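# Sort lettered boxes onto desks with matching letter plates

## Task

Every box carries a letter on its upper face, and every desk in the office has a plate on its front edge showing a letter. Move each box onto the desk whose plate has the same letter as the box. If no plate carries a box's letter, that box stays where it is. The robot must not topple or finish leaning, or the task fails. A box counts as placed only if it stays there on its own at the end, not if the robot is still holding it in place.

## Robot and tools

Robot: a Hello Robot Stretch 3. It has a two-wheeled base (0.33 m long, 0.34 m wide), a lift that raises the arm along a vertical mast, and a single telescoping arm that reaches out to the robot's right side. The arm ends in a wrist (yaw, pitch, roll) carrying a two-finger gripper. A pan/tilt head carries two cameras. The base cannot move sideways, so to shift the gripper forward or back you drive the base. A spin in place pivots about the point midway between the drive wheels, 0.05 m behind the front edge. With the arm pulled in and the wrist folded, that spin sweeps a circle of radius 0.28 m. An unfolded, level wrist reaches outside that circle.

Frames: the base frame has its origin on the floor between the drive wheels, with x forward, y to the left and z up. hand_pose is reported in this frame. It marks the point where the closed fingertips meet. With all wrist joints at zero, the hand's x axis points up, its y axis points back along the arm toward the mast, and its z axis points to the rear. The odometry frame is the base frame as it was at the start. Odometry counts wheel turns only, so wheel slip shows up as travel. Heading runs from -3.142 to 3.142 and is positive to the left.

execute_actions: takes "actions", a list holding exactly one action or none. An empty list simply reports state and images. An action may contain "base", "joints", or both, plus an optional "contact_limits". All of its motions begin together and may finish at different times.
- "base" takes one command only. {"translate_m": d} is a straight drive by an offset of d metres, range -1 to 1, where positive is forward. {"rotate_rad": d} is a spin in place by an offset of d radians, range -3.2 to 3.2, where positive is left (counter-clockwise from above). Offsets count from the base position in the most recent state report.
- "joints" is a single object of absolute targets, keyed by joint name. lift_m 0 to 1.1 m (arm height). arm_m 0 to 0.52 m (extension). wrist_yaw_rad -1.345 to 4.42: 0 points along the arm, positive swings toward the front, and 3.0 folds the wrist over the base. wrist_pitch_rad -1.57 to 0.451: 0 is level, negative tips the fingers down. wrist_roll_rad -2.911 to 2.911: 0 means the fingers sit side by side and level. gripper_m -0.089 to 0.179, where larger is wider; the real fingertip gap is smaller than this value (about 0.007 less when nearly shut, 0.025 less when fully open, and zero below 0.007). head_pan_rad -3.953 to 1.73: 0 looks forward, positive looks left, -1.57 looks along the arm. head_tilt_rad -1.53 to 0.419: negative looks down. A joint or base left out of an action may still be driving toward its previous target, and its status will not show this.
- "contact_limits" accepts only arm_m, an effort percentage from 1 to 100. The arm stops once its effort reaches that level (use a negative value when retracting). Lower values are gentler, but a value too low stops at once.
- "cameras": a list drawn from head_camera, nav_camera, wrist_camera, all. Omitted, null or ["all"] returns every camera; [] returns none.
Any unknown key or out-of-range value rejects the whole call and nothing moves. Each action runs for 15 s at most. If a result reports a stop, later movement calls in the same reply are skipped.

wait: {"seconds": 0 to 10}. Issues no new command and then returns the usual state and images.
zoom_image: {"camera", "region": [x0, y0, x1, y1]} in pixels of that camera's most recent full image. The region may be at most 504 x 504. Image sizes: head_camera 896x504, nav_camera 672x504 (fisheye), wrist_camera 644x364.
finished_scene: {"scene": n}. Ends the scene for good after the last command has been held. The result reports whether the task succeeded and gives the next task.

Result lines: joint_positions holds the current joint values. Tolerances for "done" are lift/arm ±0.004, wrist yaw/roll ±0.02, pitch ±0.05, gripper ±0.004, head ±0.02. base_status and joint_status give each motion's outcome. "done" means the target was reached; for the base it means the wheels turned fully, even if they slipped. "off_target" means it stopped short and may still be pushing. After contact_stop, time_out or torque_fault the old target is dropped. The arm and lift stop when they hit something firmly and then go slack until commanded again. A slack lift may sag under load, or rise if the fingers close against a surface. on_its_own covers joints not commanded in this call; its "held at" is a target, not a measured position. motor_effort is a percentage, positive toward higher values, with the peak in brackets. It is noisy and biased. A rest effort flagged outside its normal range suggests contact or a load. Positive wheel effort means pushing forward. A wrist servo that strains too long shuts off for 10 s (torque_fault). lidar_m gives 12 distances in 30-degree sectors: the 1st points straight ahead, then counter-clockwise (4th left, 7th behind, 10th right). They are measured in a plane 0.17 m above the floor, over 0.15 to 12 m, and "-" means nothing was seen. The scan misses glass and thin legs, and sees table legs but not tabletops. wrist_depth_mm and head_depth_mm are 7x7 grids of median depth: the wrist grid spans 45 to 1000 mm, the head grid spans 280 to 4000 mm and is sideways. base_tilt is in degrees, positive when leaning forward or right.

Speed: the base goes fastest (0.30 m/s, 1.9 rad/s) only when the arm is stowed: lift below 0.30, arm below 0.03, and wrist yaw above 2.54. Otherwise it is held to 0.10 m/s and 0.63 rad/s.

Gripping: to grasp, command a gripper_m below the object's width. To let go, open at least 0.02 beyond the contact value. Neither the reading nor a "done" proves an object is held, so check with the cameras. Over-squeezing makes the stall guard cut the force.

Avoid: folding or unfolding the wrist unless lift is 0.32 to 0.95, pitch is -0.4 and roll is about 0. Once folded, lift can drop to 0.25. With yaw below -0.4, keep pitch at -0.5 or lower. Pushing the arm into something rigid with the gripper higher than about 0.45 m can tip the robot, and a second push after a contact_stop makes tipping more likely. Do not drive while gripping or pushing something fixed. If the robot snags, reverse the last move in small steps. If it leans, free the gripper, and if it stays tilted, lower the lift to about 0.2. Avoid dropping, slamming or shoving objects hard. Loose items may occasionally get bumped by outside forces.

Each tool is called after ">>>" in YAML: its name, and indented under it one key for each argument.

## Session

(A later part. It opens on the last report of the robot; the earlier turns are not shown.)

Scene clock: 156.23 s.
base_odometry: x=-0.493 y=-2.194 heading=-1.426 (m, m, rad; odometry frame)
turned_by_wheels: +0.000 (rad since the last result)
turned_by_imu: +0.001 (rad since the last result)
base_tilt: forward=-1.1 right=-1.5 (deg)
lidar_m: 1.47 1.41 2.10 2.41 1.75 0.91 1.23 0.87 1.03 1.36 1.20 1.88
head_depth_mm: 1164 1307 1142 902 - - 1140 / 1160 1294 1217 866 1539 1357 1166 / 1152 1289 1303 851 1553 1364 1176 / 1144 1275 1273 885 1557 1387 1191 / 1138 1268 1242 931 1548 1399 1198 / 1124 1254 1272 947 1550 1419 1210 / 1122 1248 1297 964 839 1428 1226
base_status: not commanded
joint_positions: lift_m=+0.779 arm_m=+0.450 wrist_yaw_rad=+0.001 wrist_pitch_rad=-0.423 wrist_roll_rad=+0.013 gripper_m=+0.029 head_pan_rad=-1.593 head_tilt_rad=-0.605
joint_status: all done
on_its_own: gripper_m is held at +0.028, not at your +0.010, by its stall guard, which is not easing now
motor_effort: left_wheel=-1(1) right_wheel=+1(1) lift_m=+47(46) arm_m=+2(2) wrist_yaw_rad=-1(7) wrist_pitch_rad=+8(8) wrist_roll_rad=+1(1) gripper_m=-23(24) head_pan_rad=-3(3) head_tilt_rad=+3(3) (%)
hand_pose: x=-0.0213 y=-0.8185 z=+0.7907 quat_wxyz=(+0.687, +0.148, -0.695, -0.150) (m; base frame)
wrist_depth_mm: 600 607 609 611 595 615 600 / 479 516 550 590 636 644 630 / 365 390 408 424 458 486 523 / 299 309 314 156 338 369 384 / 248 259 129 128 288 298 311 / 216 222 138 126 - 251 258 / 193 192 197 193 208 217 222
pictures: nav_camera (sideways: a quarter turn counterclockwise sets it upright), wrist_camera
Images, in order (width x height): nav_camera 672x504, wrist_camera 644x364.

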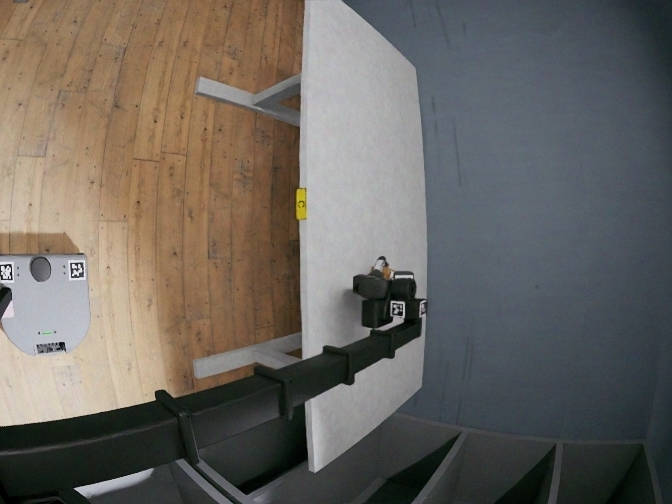

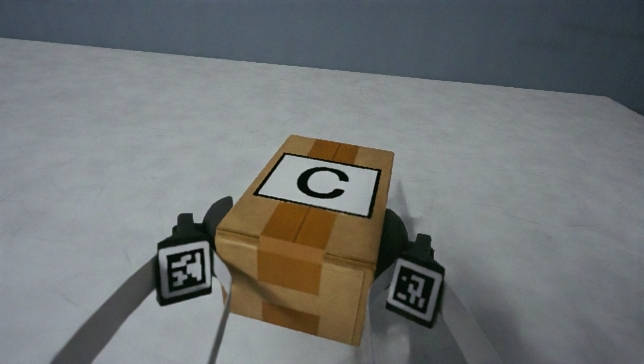

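>>> execute_actions:
  actions:
    - {"joints":{"lift_m":0.729}}
  cameras: []

>>> execute_actions:
  actions:
    - {"joints":{"gripper_m":0.12}}
  cameras: []

>>> execute_actions:
  actions:
    - {"joints":{"arm_m":0.3,"lift_m":0.76}}
  cameras: ["wrist_camera"]

>>> execute_actions:
  actions:
    - {"joints":{"arm_m":0,"wrist_yaw_rad":2.75,"gripper_m":0.04}}
  cameras: []

>>> execute_actions:
  actions:
    - {"base":{"rotate_rad":1.84},"joints":{"lift_m":0.28,"head_pan_rad":0}}
  cameras: []

>>> execute_actions:
  actions:
    - {"base":{"translate_m":1.0}}
  cameras: []

>>> execute_actions:
  actions:
    - {"base":{"translate_m":1.0}}
  cameras: []

>>> execute_actions:
  actions:
    - {"base":{"rotate_rad":1.45}}
  cameras: ["nav_camera"]

Scene clock: 167.43 s.
base_odometry: x=-0.493 y=-2.194 heading=-1.426 (m, m, rad; odometry frame)
turned_by_wheels: +0.000 (rad since the last result)
turned_by_imu: +0.001 (rad since the last result)
base_tilt: forward=-1.1 right=-1.5 (deg)
lidar_m: 1.47 1.40 2.10 2.41 1.75 0.91 1.23 0.86 1.03 1.37 1.20 1.88
head_depth_mm: 1167 1300 1140 876 1385 - 1136 / 1155 1297 1167 915 1533 1356 1168 / 1149 1289 1247 841 1551 1368 1172 / 1138 1272 1220 889 1560 1384 1186 / 1134 1266 1241 933 1547 1391 1199 / 1128 1257 1271 949 1549 1416 1211 / 1118 1251 1296 962 840 1419 1223
base_status: not commanded
joint_positions: lift_m=+0.730 arm_m=+0.450 wrist_yaw_rad=+0.001 wrist_pitch_rad=-0.423 wrist_roll_rad=+0.013 gripper_m=+0.029 head_pan_rad=-1.593 head_tilt_rad=-0.605
joint_status: all done
on_its_own: gripper_m is held at +0.028, not at your +0.010, by its stall guard, which is not easing now
motor_effort: left_wheel=-3(1) right_wheel=+1(1) lift_m=+14(43) arm_m=+2(2) wrist_yaw_rad=-1(1) wrist_pitch_rad=+8(8) wrist_roll_rad=+1(1) gripper_m=-23(23) head_pan_rad=-3(3) head_tilt_rad=+3(3) (%)
hand_pose: x=-0.0213 y=-0.8185 z=+0.7412 quat_wxyz=(+0.687, +0.148, -0.695, -0.150) (m; base frame)
wrist_depth_mm: 515 569 593 591 614 606 610 / 356 385 410 439 471 533 584 / 272 285 299 318 334 353 386 / 222 229 232 158 252 274 289 / 187 191 129 128 212 220 230 / 160 164 138 127 - 185 190 / 143 143 147 144 154 161 164
pictures: none
No camera images: the call's "cameras" was empty. Leave "cameras" out to get every camera's image.

Scene clock: 168.83 s.
base_odometry: x=-0.493 y=-2.194 heading=-1.426 (m, m, rad; odometry frame)
turned_by_wheels: +0.000 (rad since the last result)
turned_by_imu: +0.000 (rad since the last result)
base_tilt: forward=-1.1 right=-1.5 (deg)
lidar_m: 1.48 1.41 2.10 2.41 1.75 0.90 1.23 0.86 1.03 1.37 1.20 1.87
head_depth_mm: 1164 1308 1141 879 1380 - 1139 / 1159 1299 1169 919 1531 1361 1169 / 1153 1287 1252 841 1548 1375 1176 / 1145 1279 1222 887 1562 1382 1184 / 1134 1263 1234 934 1538 1400 1197 / 1127 1255 1265 946 1545 1415 1211 / 1118 1252 1292 963 839 1430 1224
base_status: not commanded
joint_positions: lift_m=+0.730 arm_m=+0.450 wrist_yaw_rad=+0.001 wrist_pitch_rad=-0.421 wrist_roll_rad=+0.013 gripper_m=+0.120 head_pan_rad=-1.593 head_tilt_rad=-0.605
joint_status: all done
motor_effort: left_wheel=-3(2) right_wheel=+1(1) lift_m=+14(15) arm_m=+2(2) wrist_yaw_rad=-1(1) wrist_pitch_rad=+7(8) wrist_roll_rad=+1(1) gripper_m=+0(99) head_pan_rad=-2(3) head_tilt_rad=+3(3) (%)
hand_pose: x=-0.0213 y=-0.8187 z=+0.7416 quat_wxyz=(+0.687, +0.147, -0.696, -0.149) (m; base frame)
wrist_depth_mm: 519 579 589 599 606 585 612 / 361 383 418 437 485 535 573 / 272 287 303 317 338 362 387 / 224 232 236 162 253 277 286 / 189 - 139 133 212 225 231 / - 156 145 127 175 189 193 / 138 144 147 143 154 158 164
pictures: none
No camera images: the call's "cameras" was empty. Leave "cameras" out to get every camera's image.

Scene clock: 171.20 s.
base_odometry: x=-0.493 y=-2.194 heading=-1.426 (m, m, rad; odometry frame)
turned_by_wheels: +0.000 (rad since the last result)
turned_by_imu: +0.001 (rad since the last result)
base_tilt: forward=-1.3 right=-1.6 (deg)
lidar_m: 1.47 1.41 2.09 2.40 1.74 0.91 1.23 0.86 1.03 1.37 1.20 1.88
head_depth_mm: 1168 1304 1139 877 1314 - 1138 / 1159 1295 1167 957 1560 1360 1165 / 1149 1289 1191 - 1559 1372 1176 / 1143 1280 1216 921 1570 1381 1191 / 1140 1272 1239 929 1545 1398 1200 / 1126 1261 1265 948 1557 1413 1212 / 1118 1249 1293 965 840 1436 1219
base_status: not commanded
joint_positions: lift_m=+0.759 arm_m=+0.300 wrist_yaw_rad=+0.001 wrist_pitch_rad=-0.420 wrist_roll_rad=+0.013 gripper_m=+0.120 head_pan_rad=-1.593 head_tilt_rad=-0.605
joint_status: all done
motor_effort: left_wheel=-2(2) right_wheel=+1(1) lift_m=+46(46) arm_m=-1(1) wrist_yaw_rad=-1(1) wrist_pitch_rad=+7(7) wrist_roll_rad=+1(1) gripper_m=+1(0) head_pan_rad=-3(3) head_tilt_rad=+3(3) (%)
hand_pose: x=-0.0213 y=-0.6693 z=+0.7714 quat_wxyz=(+0.687, +0.147, -0.696, -0.148) (m; base frame)
wrist_depth_mm: 648 697 714 748 739 742 738 / 440 459 497 533 586 640 769 / 335 348 367 285 409 438 474 / 270 279 291 282 316 332 347 / 226 - 240 247 263 272 281 / 198 189 207 212 215 229 235 / 168 173 179 184 189 192 201
pictures: wrist_camera
Images, in order (width x height): wrist_camera 644x364.

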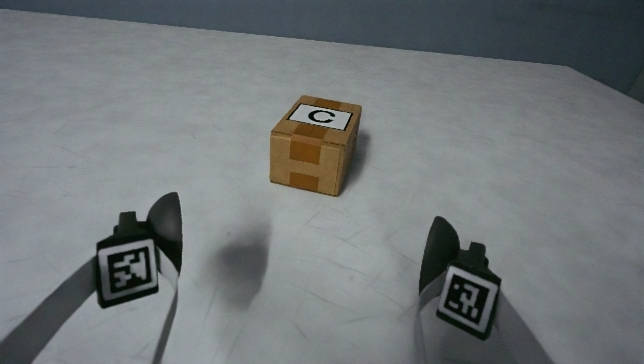

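Scene clock: 174.63 s.
base_odometry: x=-0.493 y=-2.194 heading=-1.425 (m, m, rad; odometry frame)
turned_by_wheels: +0.000 (rad since the last result)
turned_by_imu: +0.001 (rad since the last result)
base_tilt: forward=-1.0 right=-1.6 (deg)
lidar_m: 1.48 1.41 2.10 2.41 1.74 0.91 1.23 0.86 1.03 1.37 1.20 1.88
head_depth_mm: 1172 1303 1144 875 1437 1340 - / 1160 1300 1164 890 1565 1353 1218 / 1152 1283 1186 902 1549 1368 1238 / 1145 1274 1216 909 1564 1384 1243 / 1129 1263 1239 933 1542 1401 1197 / 1126 1261 1271 950 1551 1416 1215 / 1122 1252 1299 963 840 1431 1227
base_status: not commanded
joint_positions: lift_m=+0.759 arm_m=+0.000 wrist_yaw_rad=+2.748 wrist_pitch_rad=-0.420 wrist_roll_rad=+0.013 gripper_m=+0.040 head_pan_rad=-1.593 head_tilt_rad=-0.605
joint_status: all done
motor_effort: left_wheel=-1(2) right_wheel=+1(1) lift_m=+46(46) arm_m=-2(3) wrist_yaw_rad=+3(1) wrist_pitch_rad=+7(7) wrist_roll_rad=+1(1) gripper_m=+0(100) head_pan_rad=-3(3) head_tilt_rad=+3(2) (%)
hand_pose: x=+0.0647 y=+0.0618 z=+0.7714 quat_wxyz=(+0.280, +0.711, +0.008, +0.645) (m; base frame)
wrist_depth_mm: - - - - - - - / - - - - - - - / - - - - - - - / - - - - - - - / - - - - - - - / - - - - - - - / - 888 891 958 935 - -
pictures: none
No camera images: the call's "cameras" was empty. Leave "cameras" out to get every camera's image.

Scene clock: 179.83 s.
base_odometry: x=-0.493 y=-2.194 heading=+0.414 (m, m, rad; odometry frame)
turned_by_wheels: +1.840 (rad since the last result)
turned_by_imu: +1.861 (rad since the last result)
base_tilt: forward=-1.0 right=-1.5 (deg)
lidar_m: 1.61 0.90 0.95 0.86 0.90 1.03 1.37 1.20 1.80 1.41 1.57 2.28
head_depth_mm: 1952 2181 2375 1966 1595 1339 1161 / 1998 2241 2446 2002 1620 1348 1169 / 2029 2279 2488 2021 1635 1365 1173 / 2082 2345 2546 2059 1655 1381 1185 / 2125 2387 2647 2080 1668 1395 1203 / 2186 2418 1764 1873 1675 1409 1214 / 1340 1465 1604 1828 1616 1400 1216
base_status: done
joint_positions: lift_m=+0.281 arm_m=+0.000 wrist_yaw_rad=+2.748 wrist_pitch_rad=-0.420 wrist_roll_rad=+0.013 gripper_m=+0.040 head_pan_rad=-0.007 head_tilt_rad=-0.605
joint_status: all done
motor_effort: left_wheel=-1(6) right_wheel=+1(4) lift_m=+14(40) arm_m=-2(1) wrist_yaw_rad=+3(3) wrist_pitch_rad=+7(7) wrist_roll_rad=+1(1) gripper_m=+0(0) head_pan_rad=+4(37) head_tilt_rad=+3(3) (%)
hand_pose: x=+0.0647 y=+0.0618 z=+0.2930 quat_wxyz=(+0.280, +0.711, +0.008, +0.645) (m; base frame)
wrist_depth_mm: 703 - - - - - - / 771 884 - - 947 - - / 797 808 823 868 918 928 - / 652 656 677 716 738 802 857 / - 549 589 600 637 644 680 / - 486 486 496 537 547 565 / - - 432 442 442 464 487
pictures: none
No camera images: the call's "cameras" was empty. Leave "cameras" out to get every camera's image.

Scene clock: 184.87 s.
base_odometry: x=+0.422 y=-1.792 heading=+0.414 (m, m, rad; odometry frame)
turned_by_wheels: +0.000 (rad since the last result)
turned_by_imu: +0.007 (rad since the last result)
base_tilt: forward=-1.1 right=-1.5 (deg)
lidar_m: 1.45 0.67 0.90 0.78 0.71 1.44 2.15 2.39 1.71 1.45 1.66 1.44
head_depth_mm: 1150 1274 1461 1682 1587 1344 1160 / 1180 1315 1505 1721 1605 1355 1165 / 1213 1354 1540 1780 1631 1369 1177 / 1235 1393 1581 1842 1655 1382 1191 / 1266 1428 1628 1881 1676 1402 1201 / 1297 1460 1678 1931 1699 1409 1160 / 1326 1501 1731 2006 1713 1000 1125
base_status: done
joint_positions: lift_m=+0.281 arm_m=+0.000 wrist_yaw_rad=+2.749 wrist_pitch_rad=-0.420 wrist_roll_rad=+0.013 gripper_m=+0.040 head_pan_rad=-0.007 head_tilt_rad=-0.605
joint_status: not commanded
motor_effort: left_wheel=-1(8) right_wheel=+1(6) lift_m=+14(15) arm_m=-1(2) wrist_yaw_rad=+2(3) wrist_pitch_rad=+7(7) wrist_roll_rad=+1(1) gripper_m=+0(0) head_pan_rad=+3(3) head_tilt_rad=+3(3) (%)
hand_pose: x=+0.0646 y=+0.0618 z=+0.2930 quat_wxyz=(+0.280, +0.711, +0.008, +0.645) (m; base frame)
wrist_depth_mm: 677 855 874 894 870 614 - / 694 902 959 977 973 644 - / 665 675 725 750 764 731 - / 617 617 629 668 703 760 850 / - 549 593 605 628 650 670 / - 484 480 501 541 541 551 / - - 431 436 443 467 482
pictures: none
No camera images: the call's "cameras" was empty. Leave "cameras" out to get every camera's image.

Scene clock: 189.97 s.
base_odometry: x=+1.338 y=-1.389 heading=+0.414 (m, m, rad; odometry frame)
turned_by_wheels: +0.000 (rad since the last result)
turned_by_imu: +0.007 (rad since the last result)
base_tilt: forward=-1.1 right=-1.4 (deg)
lidar_m: 0.48 0.56 0.99 2.43 0.56 0.54 3.15 2.44 1.80 0.93 0.55 0.48
head_depth_mm: 360 401 453 520 611 741 938 / 368 411 466 537 634 773 998 / 376 421 478 555 657 811 1055 / 385 431 493 573 686 852 1105 / 393 443 508 594 715 899 1143 / 403 456 524 616 746 948 1167 / 414 469 540 640 783 1004 1199
base_status: done
joint_positions: lift_m=+0.281 arm_m=+0.000 wrist_yaw_rad=+2.749 wrist_pitch_rad=-0.420 wrist_roll_rad=+0.013 gripper_m=+0.040 head_pan_rad=-0.007 head_tilt_rad=-0.605
joint_status: not commanded
motor_effort: left_wheel=-2(5) right_wheel=+1(6) lift_m=+14(14) arm_m=-2(2) wrist_yaw_rad=+2(2) wrist_pitch_rad=+7(7) wrist_roll_rad=+1(1) gripper_m=+0(0) head_pan_rad=+3(4) head_tilt_rad=+3(3) (%)
hand_pose: x=+0.0646 y=+0.0619 z=+0.2930 quat_wxyz=(+0.280, +0.711, +0.008, +0.645) (m; base frame)
wrist_depth_mm: - - - - - 671 482 / - - - - - 657 487 / 819 816 882 946 914 647 487 / 650 674 718 744 751 638 473 / - 554 577 592 644 610 477 / - 492 478 509 530 550 462 / - - 437 443 445 464 451
pictures: none
No camera images: the call's "cameras" was empty. Leave "cameras" out to get every camera's image.

Scene clock: 192.10 s.
base_odometry: x=+1.338 y=-1.389 heading=+1.864 (m, m, rad; odometry frame)
turned_by_wheels: +1.450 (rad since the last result)
turned_by_imu: +1.459 (rad since the last result)
base_tilt: forward=-1.0 right=-1.5 (deg)
lidar_m: 2.43 0.60 0.54 2.34 2.43 1.90 1.18 0.59 0.48 0.48 0.53 0.83
head_depth_mm: 1974 2216 2360 1962 1594 1338 1157 / 2000 2249 2471 1981 1623 1354 1171 / 2040 2271 2481 2025 1636 1372 1179 / 2074 2323 2530 2054 1653 1386 1190 / 2088 2330 2551 2087 1669 1398 1197 / 2102 2352 2590 2124 1698 1376 1182 / 2122 2398 2629 2150 1010 1012 1012
base_status: done
joint_positions: lift_m=+0.281 arm_m=+0.000 wrist_yaw_rad=+2.749 wrist_pitch_rad=-0.420 wrist_roll_rad=+0.013 gripper_m=+0.040 head_pan_rad=-0.007 head_tilt_rad=-0.605
joint_status: not commanded
motor_effort: left_wheel=-1(8) right_wheel=+1(8) lift_m=+14(14) arm_m=-1(1) wrist_yaw_rad=+1(2) wrist_pitch_rad=+7(7) wrist_roll_rad=+1(1) gripper_m=+0(0) head_pan_rad=+3(3) head_tilt_rad=+3(3) (%)
hand_pose: x=+0.0646 y=+0.0619 z=+0.2930 quat_wxyz=(+0.280, +0.711, +0.008, +0.645) (m; base frame)
wrist_depth_mm: - - - - 528 564 608 / - - - - 572 622 - / 819 822 877 827 633 687 - / 654 668 702 694 695 760 848 / - 564 585 588 618 643 669 / - 492 479 500 539 544 561 / - - 428 441 448 468 480
pictures: nav_camera (sideways: a quarter turn counterclockwise sets it upright)
Images, in order (width x height): nav_camera 672x504.

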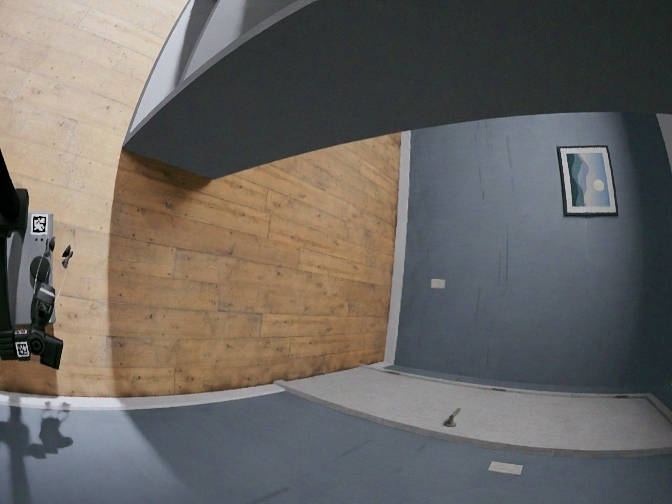

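>>> execute_actions:
  actions:
    - {"base":{"translate_m":1.0}}
  cameras: []

>>> execute_actions:
  actions:
    - {"base":{"rotate_rad":1.07}}
  cameras: []

>>> execute_actions:
  actions:
    - {"base":{"translate_m":1.0}}
  cameras: []

>>> execute_actions:
  actions:
    - {"base":{"translate_m":1.0}}
  cameras: []

>>> execute_actions:
  actions:
    - {"base":{"rotate_rad":1.08},"joints":{"lift_m":0.84,"head_pan_rad":-1.6,"head_tilt_rad":-0.7}}
  cameras: []

>>> execute_actions:
  actions:
    - {"joints":{"wrist_yaw_rad":0,"gripper_m":0.175,"arm_m":0.15}}

Scene clock: 202.37 s.
base_odometry: x=+1.049 y=-0.432 heading=+1.864 (m, m, rad; odometry frame)
turned_by_wheels: +0.000 (rad since the last result)
turned_by_imu: +0.008 (rad since the last result)
base_tilt: forward=-1.2 right=-1.4 (deg)
lidar_m: 1.44 1.59 2.49 0.72 0.47 0.56 1.56 0.79 0.65 0.64 0.69 1.08
head_depth_mm: 1168 1309 1475 1705 1595 1339 1158 / 1189 1322 1490 1732 1616 1352 1167 / 1194 1340 1523 1758 1634 1372 1179 / 1210 1355 1543 1788 1655 1390 1193 / 1221 1372 1565 1819 1670 1398 1199 / 1236 1393 1586 1859 1689 1414 1217 / 1250 1408 1609 1892 1715 1425 1223
base_status: done
joint_positions: lift_m=+0.281 arm_m=+0.000 wrist_yaw_rad=+2.749 wrist_pitch_rad=-0.420 wrist_roll_rad=+0.013 gripper_m=+0.040 head_pan_rad=-0.007 head_tilt_rad=-0.605
joint_status: not commanded
motor_effort: left_wheel=-2(6) right_wheel=+1(6) lift_m=+15(14) arm_m=+0(1) wrist_yaw_rad=+1(1) wrist_pitch_rad=+7(7) wrist_roll_rad=+1(1) gripper_m=+0(0) head_pan_rad=+3(3) head_tilt_rad=+2(3) (%)
hand_pose: x=+0.0646 y=+0.0619 z=+0.2930 quat_wxyz=(+0.280, +0.711, +0.008, +0.645) (m; base frame)
wrist_depth_mm: 628 - - - - - - / 647 - - - - - - / 636 831 867 914 - - - / 632 663 703 718 772 808 828 / - 568 582 601 628 633 668 / - 485 477 505 542 542 567 / - - 434 440 454 464 469
pictures: none
No camera images: the call's "cameras" was empty. Leave "cameras" out to get every camera's image.

Scene clock: 204.53 s.
base_odometry: x=+1.049 y=-0.432 heading=+2.934 (m, m, rad; odometry frame)
turned_by_wheels: +1.070 (rad since the last result)
turned_by_imu: +1.078 (rad since the last result)
base_tilt: forward=-1.2 right=-1.6 (deg)
lidar_m: 2.56 0.69 0.44 0.58 1.48 0.78 0.64 0.64 0.69 1.12 1.44 1.60
head_depth_mm: 1941 2123 2276 1971 1594 1344 1160 / 2267 2499 2533 1992 1612 1355 1165 / 2656 2908 2658 2016 1632 1371 1182 / 2752 3153 2722 2040 1654 1387 1192 / 2700 3047 2775 2081 1678 1401 1202 / 2625 2891 2828 2119 1692 1415 1218 / 2541 2781 2766 2156 1727 1429 1199
base_status: done
joint_positions: lift_m=+0.281 arm_m=+0.000 wrist_yaw_rad=+2.749 wrist_pitch_rad=-0.420 wrist_roll_rad=+0.013 gripper_m=+0.040 head_pan_rad=-0.007 head_tilt_rad=-0.605
joint_status: not commanded
motor_effort: left_wheel=-2(6) right_wheel=+1(7) lift_m=+14(15) arm_m=-1(1) wrist_yaw_rad=+2(1) wrist_pitch_rad=+7(7) wrist_roll_rad=+1(1) gripper_m=+0(0) head_pan_rad=+3(3) head_tilt_rad=+2(3) (%)
hand_pose: x=+0.0646 y=+0.0619 z=+0.2930 quat_wxyz=(+0.280, +0.711, +0.008, +0.645) (m; base frame)
wrist_depth_mm: - - 595 467 547 758 - / - - 658 510 620 882 - / 804 842 736 553 714 - - / 657 683 689 615 725 794 831 / - 559 585 599 627 644 669 / - 492 482 508 530 528 562 / - - 433 435 445 467 487
pictures: none
No camera images: the call's "cameras" was empty. Leave "cameras" out to get every camera's image.

Scene clock: 209.63 s.
base_odometry: x=+0.070 y=-0.226 heading=+2.934 (m, m, rad; odometry frame)
turned_by_wheels: +0.000 (rad since the last result)
turned_by_imu: +0.007 (rad since the last result)
base_tilt: forward=-1.2 right=-1.4 (deg)
lidar_m: 1.91 1.42 0.75 0.63 0.62 0.70 1.57 1.56 1.34 1.12 1.11 1.25
head_depth_mm: 1524 1637 1803 1885 1592 1338 1155 / 1759 1821 2169 1983 1620 1358 1173 / 2009 1760 2423 2024 1635 1367 1178 / 1962 1798 2399 2064 1652 1384 1190 / 1887 1847 2355 2072 1676 1402 1200 / 1825 1898 2254 2104 1690 1411 1210 / 1761 1862 2153 2158 1717 1419 1222
base_status: done
joint_positions: lift_m=+0.281 arm_m=+0.000 wrist_yaw_rad=+2.749 wrist_pitch_rad=-0.420 wrist_roll_rad=+0.013 gripper_m=+0.040 head_pan_rad=-0.007 head_tilt_rad=-0.605
joint_status: not commanded
motor_effort: left_wheel=-2(7) right_wheel=+1(6) lift_m=+14(14) arm_m=-1(1) wrist_yaw_rad=+2(2) wrist_pitch_rad=+7(7) wrist_roll_rad=+1(1) gripper_m=+0(0) head_pan_rad=+4(3) head_tilt_rad=+3(2) (%)
hand_pose: x=+0.0646 y=+0.0619 z=+0.2930 quat_wxyz=(+0.280, +0.711, +0.008, +0.645) (m; base frame)
wrist_depth_mm: 510 569 672 816 - - - / 538 627 739 898 - - - / 587 664 792 899 - - - / 632 661 683 709 747 805 851 / - 569 597 594 625 648 665 / - 481 477 501 525 548 554 / - - 426 435 452 472 475
pictures: none
No camera images: the call's "cameras" was empty. Leave "cameras" out to get every camera's image.

Scene clock: 214.73 s.
base_odometry: x=-0.908 y=-0.019 heading=+2.934 (m, m, rad; odometry frame)
turned_by_wheels: +0.000 (rad since the last result)
turned_by_imu: +0.007 (rad since the last result)
base_tilt: forward=-1.2 right=-1.6 (deg)
lidar_m: 0.91 1.23 1.05 0.95 0.95 1.06 1.73 1.79 0.95 0.80 0.79 0.89
head_depth_mm: 1090 1176 1214 876 773 1338 1154 / 1179 1309 1171 887 759 1348 1171 / 1132 1270 1188 904 731 1364 1174 / 1092 1216 1214 916 736 1340 1189 / 1051 1166 1233 933 746 1307 1200 / 1020 1123 1215 948 756 674 1211 / 986 1083 1178 962 722 651 1219
base_status: done
joint_positions: lift_m=+0.281 arm_m=+0.000 wrist_yaw_rad=+2.749 wrist_pitch_rad=-0.420 wrist_roll_rad=+0.013 gripper_m=+0.040 head_pan_rad=-0.007 head_tilt_rad=-0.605
joint_status: not commanded
motor_effort: left_wheel=-1(7) right_wheel=+1(6) lift_m=+14(14) arm_m=-1(2) wrist_yaw_rad=+1(1) wrist_pitch_rad=+7(7) wrist_roll_rad=+1(1) gripper_m=+0(0) head_pan_rad=+3(3) head_tilt_rad=+3(3) (%)
hand_pose: x=+0.0646 y=+0.0619 z=+0.2930 quat_wxyz=(+0.280, +0.711, +0.008, +0.645) (m; base frame)
wrist_depth_mm: 733 814 - - - - 882 / 791 894 - - - - 935 / 812 838 879 915 - - 968 / 667 663 702 727 787 805 868 / - 545 594 611 623 649 654 / - 492 481 508 541 539 551 / - - 434 444 446 456 479
pictures: none
No camera images: the call's "cameras" was empty. Leave "cameras" out to get every camera's image.

Scene clock: 220.67 s.
base_odometry: x=-0.908 y=-0.019 heading=-2.270 (m, m, rad; odometry frame)
turned_by_wheels: +1.080 (rad since the last result)
turned_by_imu: +1.092 (rad since the last result)
base_tilt: forward=-1.1 right=-1.6 (deg)
lidar_m: 1.05 0.95 0.94 1.08 1.82 1.66 0.93 0.79 0.79 0.91 0.97 1.23
head_depth_mm: 712 797 901 1042 1225 - 1094 / 765 861 982 1147 1370 - 1091 / 818 930 1051 1250 1472 - - / 889 1021 1102 859 1541 - 1131 / 969 1130 1057 809 1454 1354 1163 / 1065 1263 1076 809 720 1351 1173 / 1163 1296 1095 860 709 1283 1182
base_status: done
joint_positions: lift_m=+0.839 arm_m=+0.000 wrist_yaw_rad=+2.749 wrist_pitch_rad=-0.420 wrist_roll_rad=+0.013 gripper_m=+0.040 head_pan_rad=-1.593 head_tilt_rad=-0.691
joint_status: all done
motor_effort: left_wheel=-2(10) right_wheel=+1(6) lift_m=+46(50) arm_m=-2(2) wrist_yaw_rad=+2(2) wrist_pitch_rad=+7(7) wrist_roll_rad=+1(0) gripper_m=+0(0) head_pan_rad=-3(38) head_tilt_rad=-5(18) (%)
hand_pose: x=+0.0646 y=+0.0619 z=+0.8515 quat_wxyz=(+0.280, +0.711, +0.008, +0.645) (m; base frame)
wrist_depth_mm: - - - 966 858 781 728 / - - - - 912 829 780 / - - - - - 890 822 / - - - - - 938 866 / - - - - - - 916 / - - - - - - - / - 967 - - - - -
pictures: none
No camera images: the call's "cameras" was empty. Leave "cameras" out to get every camera's image.

Scene clock: 223.07 s.
base_odometry: x=-0.908 y=-0.019 heading=-2.270 (m, m, rad; odometry frame)
turned_by_wheels: +0.000 (rad since the last result)
turned_by_imu: +0.001 (rad since the last result)
base_tilt: forward=-1.2 right=-1.5 (deg)
lidar_m: 1.05 0.95 0.95 1.07 1.82 1.66 0.93 0.79 0.79 0.91 0.98 1.23
head_depth_mm: 712 795 902 - - 1261 1122 / 763 859 981 - 1406 1284 1129 / 821 933 1053 - - 1305 1139 / 886 1021 1097 842 1537 1320 1155 / 966 1126 1059 799 1447 1331 1162 / 1059 1261 1075 808 719 1340 1171 / 1158 1288 1100 859 709 1280 1180
base_status: not commanded
joint_positions: lift_m=+0.839 arm_m=+0.150 wrist_yaw_rad=+0.002 wrist_pitch_rad=-0.420 wrist_roll_rad=+0.013 gripper_m=+0.175 head_pan_rad=-1.593 head_tilt_rad=-0.691
joint_status: all done
motor_effort: left_wheel=-3(2) right_wheel=+1(1) lift_m=+46(46) arm_m=+2(3) wrist_yaw_rad=-3(3) wrist_pitch_rad=+7(6) wrist_roll_rad=+1(1) gripper_m=+1(99) head_pan_rad=-3(3) head_tilt_rad=-5(5) (%)
hand_pose: x=-0.0210 y=-0.5189 z=+0.8515 quat_wxyz=(+0.687, +0.147, -0.696, -0.148) (m; base frame)
wrist_depth_mm: 746 859 783 620 495 418 364 / 633 684 804 658 522 440 375 / 489 511 545 659 546 458 392 / 394 332 434 446 566 486 411 / - 301 353 379 615 503 431 / - 289 309 845 685 578 435 / 251 260 948 960 719 590 450
pictures: head_camera (sideways: a quarter turn clockwise sets it upright), nav_camera (sideways: a quarter turn counterclockwise sets it upright), wrist_camera
Images, in order (width x height): head_camera 896x504, nav_camera 672x504, wrist_camera 644x364.

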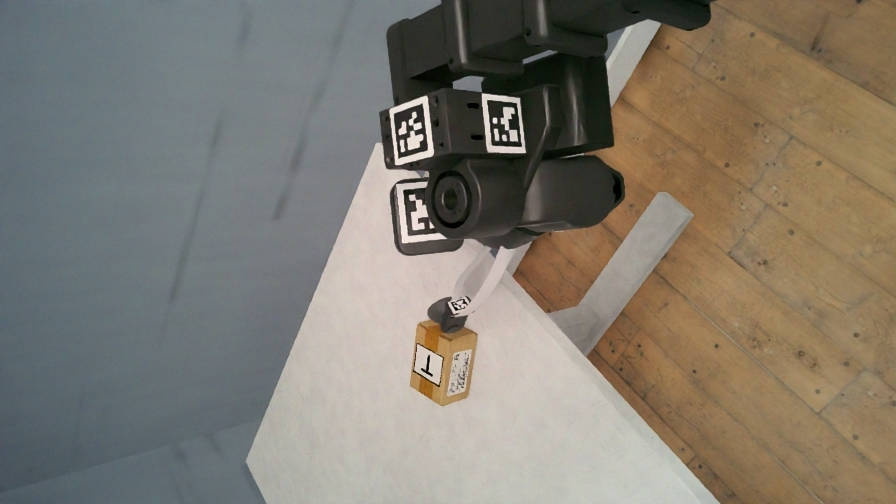

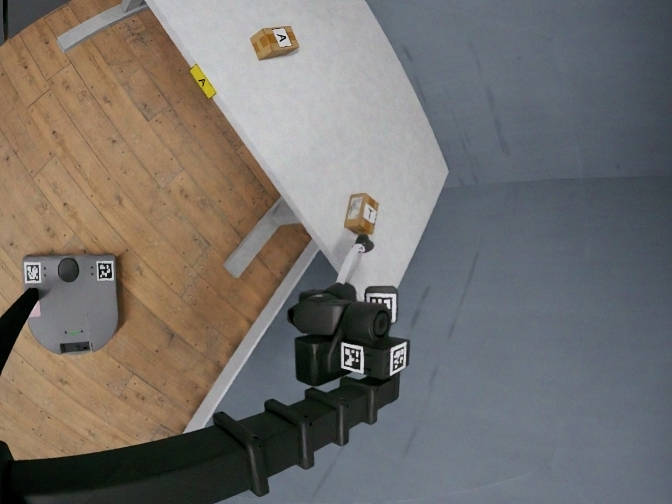

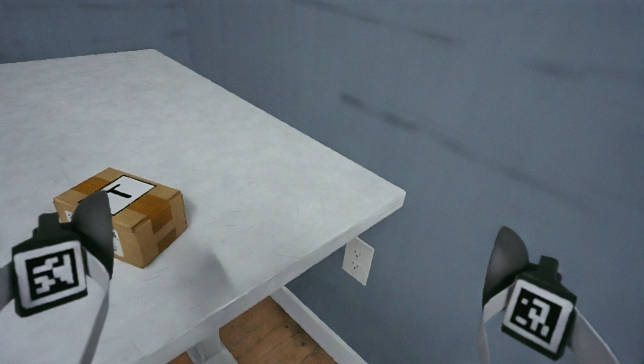

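>>> execute_actions:
  actions:
    - {"base":{"translate_m":0.21},"joints":{"wrist_yaw_rad":-0.2,"arm_m":0.2,"lift_m":0.81}}
  cameras: ["nav_camera","wrist_camera"]

Scene clock: 228.53 s.
base_odometry: x=-1.043 y=-0.180 heading=-2.270 (m, m, rad; odometry frame)
turned_by_wheels: +0.000 (rad since the last result)
turned_by_imu: +0.002 (rad since the last result)
base_tilt: forward=-1.1 right=-1.5 (deg)
lidar_m: 0.84 0.80 0.80 0.91 1.55 1.96 1.10 0.94 0.94 0.89 1.08 1.08
head_depth_mm: 847 948 1033 1154 - 1257 1121 / 907 1025 1081 - 1438 1294 1132 / 978 1110 1025 - 1416 1311 1140 / 1057 1216 1041 804 682 1293 1151 / 1153 1317 1055 837 692 606 1159 / 1146 1247 1076 849 700 597 1108 / 1048 1139 1097 860 708 600 525
base_status: done
joint_positions: lift_m=+0.811 arm_m=+0.200 wrist_yaw_rad=-0.198 wrist_pitch_rad=-0.420 wrist_roll_rad=+0.013 gripper_m=+0.175 head_pan_rad=-1.593 head_tilt_rad=-0.691
joint_status: all done
motor_effort: left_wheel=-2(0) right_wheel=+1(5) lift_m=+14(37) arm_m=+2(3) wrist_yaw_rad=-2(1) wrist_pitch_rad=+7(7) wrist_roll_rad=+1(1) gripper_m=+0(1) head_pan_rad=-3(4) head_tilt_rad=-5(5) (%)
hand_pose: x=-0.0656 y=-0.5645 z=+0.8231 quat_wxyz=(+0.669, +0.077, -0.707, -0.216) (m; base frame)
wrist_depth_mm: 640 768 714 630 547 488 434 / 565 608 712 678 575 508 448 / 432 450 477 513 602 533 478 / 351 364 378 392 410 539 512 / - 303 255 266 336 582 527 / - 258 263 263 285 688 547 / 224 227 234 239 254 727 575
pictures: nav_camera (sideways: a quarter turn counterclockwise sets it upright), wrist_camera
Images, in order (width x height): nav_camera 672x504, wrist_camera 644x364.

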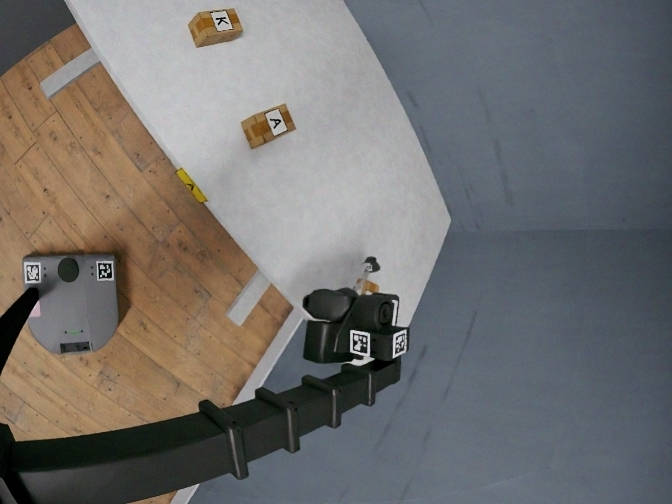

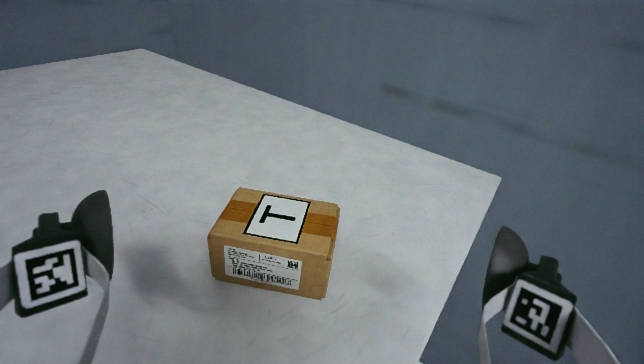

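>>> execute_actions:
  actions:
    - {"joints":{"arm_m":0.275,"lift_m":0.727}}
  cameras: ["wrist_camera"]

>>> execute_actions:
  actions:
    - {"joints":{"gripper_m":0.055}}
  cameras: ["wrist_camera"]

Scene clock: 233.23 s.
base_odometry: x=-1.043 y=-0.180 heading=-2.270 (m, m, rad; odometry frame)
turned_by_wheels: +0.000 (rad since the last result)
turned_by_imu: +0.001 (rad since the last result)
base_tilt: forward=-1.2 right=-1.5 (deg)
lidar_m: 0.84 0.80 0.80 0.91 1.55 1.96 1.10 0.94 0.94 0.89 1.08 1.08
head_depth_mm: 845 946 1029 1207 1388 - 1112 / 908 1025 1065 - 1477 1290 1133 / 976 1115 1019 - 1412 1302 1142 / 1054 1210 1034 845 681 1289 1151 / 1151 1308 1059 837 693 605 1162 / 1146 1254 1074 849 701 596 1106 / 1047 1136 1092 860 707 600 526
base_status: not commanded
joint_positions: lift_m=+0.728 arm_m=+0.275 wrist_yaw_rad=-0.198 wrist_pitch_rad=-0.420 wrist_roll_rad=+0.013 gripper_m=+0.175 head_pan_rad=-1.593 head_tilt_rad=-0.691
joint_status: all done
motor_effort: left_wheel=-1(2) right_wheel=+1(1) lift_m=+14(18) arm_m=+2(2) wrist_yaw_rad=-1(3) wrist_pitch_rad=+7(7) wrist_roll_rad=+1(1) gripper_m=+1(0) head_pan_rad=-3(3) head_tilt_rad=-5(5) (%)
hand_pose: x=-0.0657 y=-0.6395 z=+0.7401 quat_wxyz=(+0.669, +0.077, -0.707, -0.216) (m; base frame)
wrist_depth_mm: 535 566 658 562 499 441 395 / 361 387 407 441 523 460 408 / 273 284 304 321 340 363 427 / 224 232 155 160 253 273 443 / - 189 141 137 205 223 472 / - 162 157 149 176 183 508 / 140 143 146 150 154 155 530
pictures: wrist_camera
Images, in order (width x height): wrist_camera 644x364.

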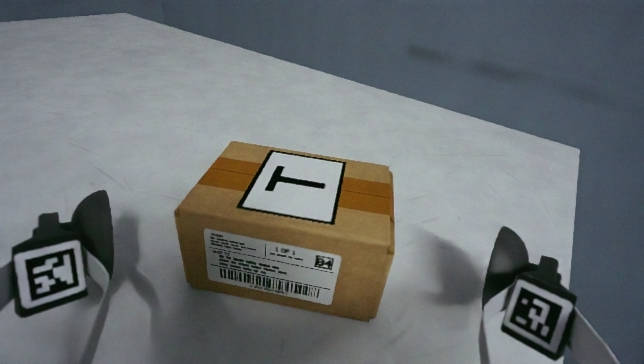

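Scene clock: 234.93 s.
base_odometry: x=-1.043 y=-0.180 heading=-2.270 (m, m, rad; odometry frame)
turned_by_wheels: +0.000 (rad since the last result)
turned_by_imu: +0.000 (rad since the last result)
base_tilt: forward=-1.1 right=-1.5 (deg)
lidar_m: 0.84 0.80 0.80 0.91 1.55 1.96 1.11 0.94 0.94 0.89 1.08 1.09
head_depth_mm: 849 950 1027 1214 1375 - 1114 / 907 1026 1063 872 1482 1298 1133 / 975 1111 1019 - 1420 1310 1140 / 1059 1216 1035 827 683 1287 1151 / 1151 1313 1055 837 693 605 1161 / 1147 1251 1078 848 702 596 1109 / 1044 1136 1095 860 710 601 526
base_status: not commanded
joint_positions: lift_m=+0.728 arm_m=+0.275 wrist_yaw_rad=-0.198 wrist_pitch_rad=-0.421 wrist_roll_rad=+0.013 gripper_m=+0.056 head_pan_rad=-1.593 head_tilt_rad=-0.691
joint_status: all done
motor_effort: left_wheel=-2(2) right_wheel=+1(0) lift_m=+13(14) arm_m=+2(2) wrist_yaw_rad=-1(1) wrist_pitch_rad=+7(7) wrist_roll_rad=+1(1) gripper_m=-23(100) head_pan_rad=-4(3) head_tilt_rad=-5(5) (%)
hand_pose: x=-0.0657 y=-0.6394 z=+0.7399 quat_wxyz=(+0.669, +0.077, -0.707, -0.216) (m; base frame)
wrist_depth_mm: 519 576 646 578 514 443 394 / 358 379 412 435 519 462 413 / 273 283 299 317 336 357 429 / 221 228 158 157 249 272 439 / 186 194 140 137 138 219 465 / 161 - 157 151 145 185 501 / - 143 146 151 154 159 537
pictures: wrist_camera
Images, in order (width x height): wrist_camera 644x364.

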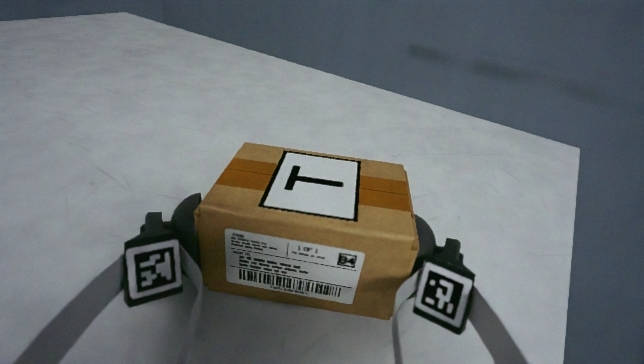

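>>> execute_actions:
  actions:
    - {"joints":{"lift_m":0.81}}
  cameras: []

>>> execute_actions:
  actions:
    - {"joints":{"lift_m":0.83,"arm_m":0,"wrist_yaw_rad":2.65}}
  cameras: ["wrist_camera"]

>>> execute_actions:
  actions:
    - {"base":{"rotate_rad":2.13},"joints":{"lift_m":0.28,"head_pan_rad":0,"head_tilt_rad":-0.4}}
  cameras: []

>>> execute_actions:
  actions:
    - {"base":{"translate_m":1.0}}
  cameras: []

>>> execute_actions:
  actions:
    - {"base":{"translate_m":1.0}}
  cameras: []

Scene clock: 241.07 s.
base_odometry: x=-1.043 y=-0.180 heading=-2.270 (m, m, rad; odometry frame)
turned_by_wheels: +0.000 (rad since the last result)
turned_by_imu: +0.001 (rad since the last result)
base_tilt: forward=-1.2 right=-1.6 (deg)
lidar_m: 0.84 0.80 0.80 0.91 1.54 1.96 1.10 0.94 0.94 0.89 1.08 1.08
head_depth_mm: 848 946 1035 1161 - 1256 1120 / 908 1018 1124 - 1478 1293 1129 / 976 1108 1198 - 731 1302 1143 / 1059 1217 1073 829 688 1292 1150 / 1150 1311 1056 836 691 606 1155 / 1147 1247 1070 847 699 596 1109 / 1047 1137 1099 862 711 600 528
base_status: not commanded
joint_positions: lift_m=+0.809 arm_m=+0.275 wrist_yaw_rad=-0.198 wrist_pitch_rad=-0.422 wrist_roll_rad=+0.013 gripper_m=+0.056 head_pan_rad=-1.593 head_tilt_rad=-0.691
joint_status: all done
motor_effort: left_wheel=-2(1) right_wheel=+1(1) lift_m=+47(51) arm_m=+2(3) wrist_yaw_rad=-3(2) wrist_pitch_rad=+7(8) wrist_roll_rad=+1(1) gripper_m=-23(23) head_pan_rad=-3(3) head_tilt_rad=-5(5) (%)
hand_pose: x=-0.0657 y=-0.6392 z=+0.8209 quat_wxyz=(+0.669, +0.078, -0.707, -0.217) (m; base frame)
wrist_depth_mm: 614 718 671 572 496 438 391 / 555 589 692 617 524 457 418 / 430 442 473 513 565 491 432 / 345 358 159 158 392 512 454 / 293 304 141 137 137 351 482 / 249 - 158 150 145 306 505 / - 225 231 238 237 591 544
pictures: none
No camera images: the call's "cameras" was empty. Leave "cameras" out to get every camera's image.

Scene clock: 244.30 s.
base_odometry: x=-1.043 y=-0.180 heading=-2.270 (m, m, rad; odometry frame)
turned_by_wheels: +0.000 (rad since the last result)
turned_by_imu: +0.001 (rad since the last result)
base_tilt: forward=-1.2 right=-1.5 (deg)
lidar_m: 0.84 0.80 0.80 0.91 1.55 1.96 1.10 0.94 0.94 0.90 1.08 1.08
head_depth_mm: 848 947 1033 1211 1415 - 1082 / 908 1022 1068 828 1480 - 1089 / 977 1110 1021 814 731 - - / 1055 1216 1039 825 686 - 1132 / 1148 1314 1058 836 693 605 1161 / 1144 1248 1077 848 698 597 1108 / 1051 1135 1099 861 709 600 526
base_status: not commanded
joint_positions: lift_m=+0.829 arm_m=+0.000 wrist_yaw_rad=+2.648 wrist_pitch_rad=-0.422 wrist_roll_rad=+0.013 gripper_m=+0.056 head_pan_rad=-1.593 head_tilt_rad=-0.692
joint_status: all done
motor_effort: left_wheel=-2(2) right_wheel=+1(1) lift_m=+46(49) arm_m=-1(2) wrist_yaw_rad=+3(5) wrist_pitch_rad=+8(8) wrist_roll_rad=+1(1) gripper_m=-23(23) head_pan_rad=-3(3) head_tilt_rad=-6(5) (%)
hand_pose: x=+0.0848 y=+0.0519 z=+0.8409 quat_wxyz=(+0.313, +0.710, -0.027, +0.630) (m; base frame)
wrist_depth_mm: 983 851 820 768 719 688 630 / - - 891 829 782 737 671 / - - 971 926 853 783 668 / - - 158 158 879 839 494 / - - 140 137 138 937 410 / - - 158 150 145 - 358 / - 959 - - - - -
pictures: wrist_camera
Images, in order (width x height): wrist_camera 644x364.

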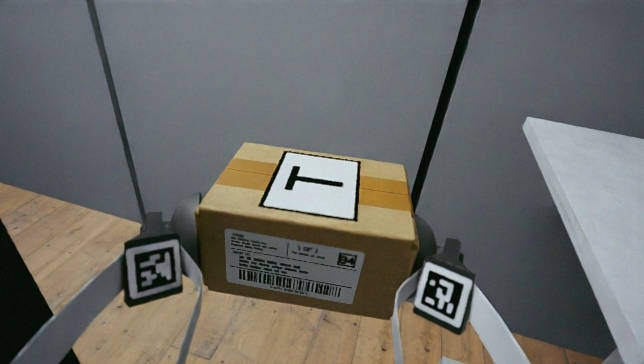

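Scene clock: 250.13 s.
base_odometry: x=-1.043 y=-0.180 heading=-0.140 (m, m, rad; odometry frame)
turned_by_wheels: +2.130 (rad since the last result)
turned_by_imu: +2.154 (rad since the last result)
base_tilt: forward=-1.0 right=-1.7 (deg)
lidar_m: 1.67 1.82 1.07 0.94 0.94 0.89 1.08 1.08 0.84 0.80 0.80 0.94
head_depth_mm: 1239 1321 1407 1516 1648 1541 1278 / 1483 1601 1735 1897 1907 1560 1291 / 2397 2588 2819 2737 2005 1590 1306 / 2325 2527 2729 2782 2042 1601 1317 / 2277 2453 2631 2748 2074 1619 1337 / 2208 2368 2555 2717 2104 1639 1346 / 2143 2297 2505 2684 2144 1662 1361
base_status: done
joint_positions: lift_m=+0.281 arm_m=+0.000 wrist_yaw_rad=+2.648 wrist_pitch_rad=-0.423 wrist_roll_rad=+0.013 gripper_m=+0.056 head_pan_rad=-0.007 head_tilt_rad=-0.408
joint_status: all done
motor_effort: left_wheel=-2(6) right_wheel=+1(5) lift_m=+15(43) arm_m=-1(1) wrist_yaw_rad=+3(3) wrist_pitch_rad=+8(8) wrist_roll_rad=+1(1) gripper_m=-23(23) head_pan_rad=+4(40) head_tilt_rad=+5(33) (%)
hand_pose: x=+0.0848 y=+0.0519 z=+0.2924 quat_wxyz=(+0.313, +0.710, -0.027, +0.630) (m; base frame)
wrist_depth_mm: 746 830 - - - - - / 784 873 - - - - - / 790 830 866 940 - - - / 636 662 159 158 745 793 831 / 548 562 140 137 137 629 651 / 481 - 157 150 145 537 557 / - - 429 434 451 468 475
pictures: none
No camera images: the call's "cameras" was empty. Leave "cameras" out to get every camera's image.

Scene clock: 255.23 s.
base_odometry: x=-0.053 y=-0.319 heading=-0.140 (m, m, rad; odometry frame)
turned_by_wheels: +0.000 (rad since the last result)
turned_by_imu: +0.007 (rad since the last result)
base_tilt: forward=-1.2 right=-1.5 (deg)
lidar_m: 1.68 1.70 1.34 1.17 1.18 1.38 1.88 1.08 0.64 0.57 0.57 0.67
head_depth_mm: 1603 1723 1893 2091 1959 1548 1260 / 1551 1688 1840 2037 1987 1568 1296 / 1515 1644 1785 1958 1994 1584 1306 / 1483 1588 1726 1889 2002 1604 1321 / 1446 1552 1682 1831 1955 1629 1329 / 1407 1499 1622 1749 1902 1652 1353 / 1360 1451 1572 1702 1886 1662 1362
base_status: done
joint_positions: lift_m=+0.281 arm_m=+0.000 wrist_yaw_rad=+2.648 wrist_pitch_rad=-0.423 wrist_roll_rad=+0.013 gripper_m=+0.056 head_pan_rad=-0.007 head_tilt_rad=-0.408
joint_status: not commanded
motor_effort: left_wheel=-1(7) right_wheel=+1(6) lift_m=+15(15) arm_m=-1(1) wrist_yaw_rad=+1(3) wrist_pitch_rad=+8(8) wrist_roll_rad=+1(1) gripper_m=-23(23) head_pan_rad=+3(4) head_tilt_rad=+5(5) (%)
hand_pose: x=+0.0847 y=+0.0519 z=+0.2924 quat_wxyz=(+0.313, +0.711, -0.027, +0.630) (m; base frame)
wrist_depth_mm: 896 - - - - - - / 900 - - - - - - / 801 832 889 921 - - - / 623 666 159 159 722 799 828 / 542 566 140 138 138 647 681 / 478 - 157 150 144 548 556 / - - 434 441 446 462 470
pictures: none
No camera images: the call's "cameras" was empty. Leave "cameras" out to get every camera's image.

Scene clock: 260.33 s.
base_odometry: x=+0.937 y=-0.459 heading=-0.140 (m, m, rad; odometry frame)
turned_by_wheels: +0.000 (rad since the last result)
turned_by_imu: +0.007 (rad since the last result)
base_tilt: forward=-1.1 right=-1.6 (deg)
lidar_m: 0.74 0.73 0.85 1.40 1.41 1.65 2.79 0.64 0.41 0.48 1.40 0.84
head_depth_mm: 664 720 792 875 976 1109 1228 / 646 702 768 844 939 1062 1210 / 630 682 741 818 906 1013 1162 / 614 664 723 792 876 975 1107 / 600 647 702 765 846 937 1062 / 586 629 683 744 814 906 1010 / 572 609 664 722 789 857 941
base_status: done
joint_positions: lift_m=+0.281 arm_m=+0.000 wrist_yaw_rad=+2.649 wrist_pitch_rad=-0.423 wrist_roll_rad=+0.013 gripper_m=+0.056 head_pan_rad=-0.007 head_tilt_rad=-0.407
joint_status: not commanded
motor_effort: left_wheel=-1(7) right_wheel=+1(6) lift_m=+15(14) arm_m=-1(1) wrist_yaw_rad=+2(3) wrist_pitch_rad=+8(8) wrist_roll_rad=+1(1) gripper_m=-23(24) head_pan_rad=+4(3) head_tilt_rad=+4(5) (%)
hand_pose: x=+0.0847 y=+0.0519 z=+0.2924 quat_wxyz=(+0.313, +0.711, -0.027, +0.630) (m; base frame)
wrist_depth_mm: - - - 954 759 619 542 / - - - - 780 649 565 / 793 840 865 929 837 687 583 / 627 671 160 157 727 720 612 / 543 567 140 138 137 636 612 / 475 - 158 149 145 553 559 / - - 427 435 450 465 472
pictures: none
No camera images: the call's "cameras" was empty. Leave "cameras" out to get every camera's image.


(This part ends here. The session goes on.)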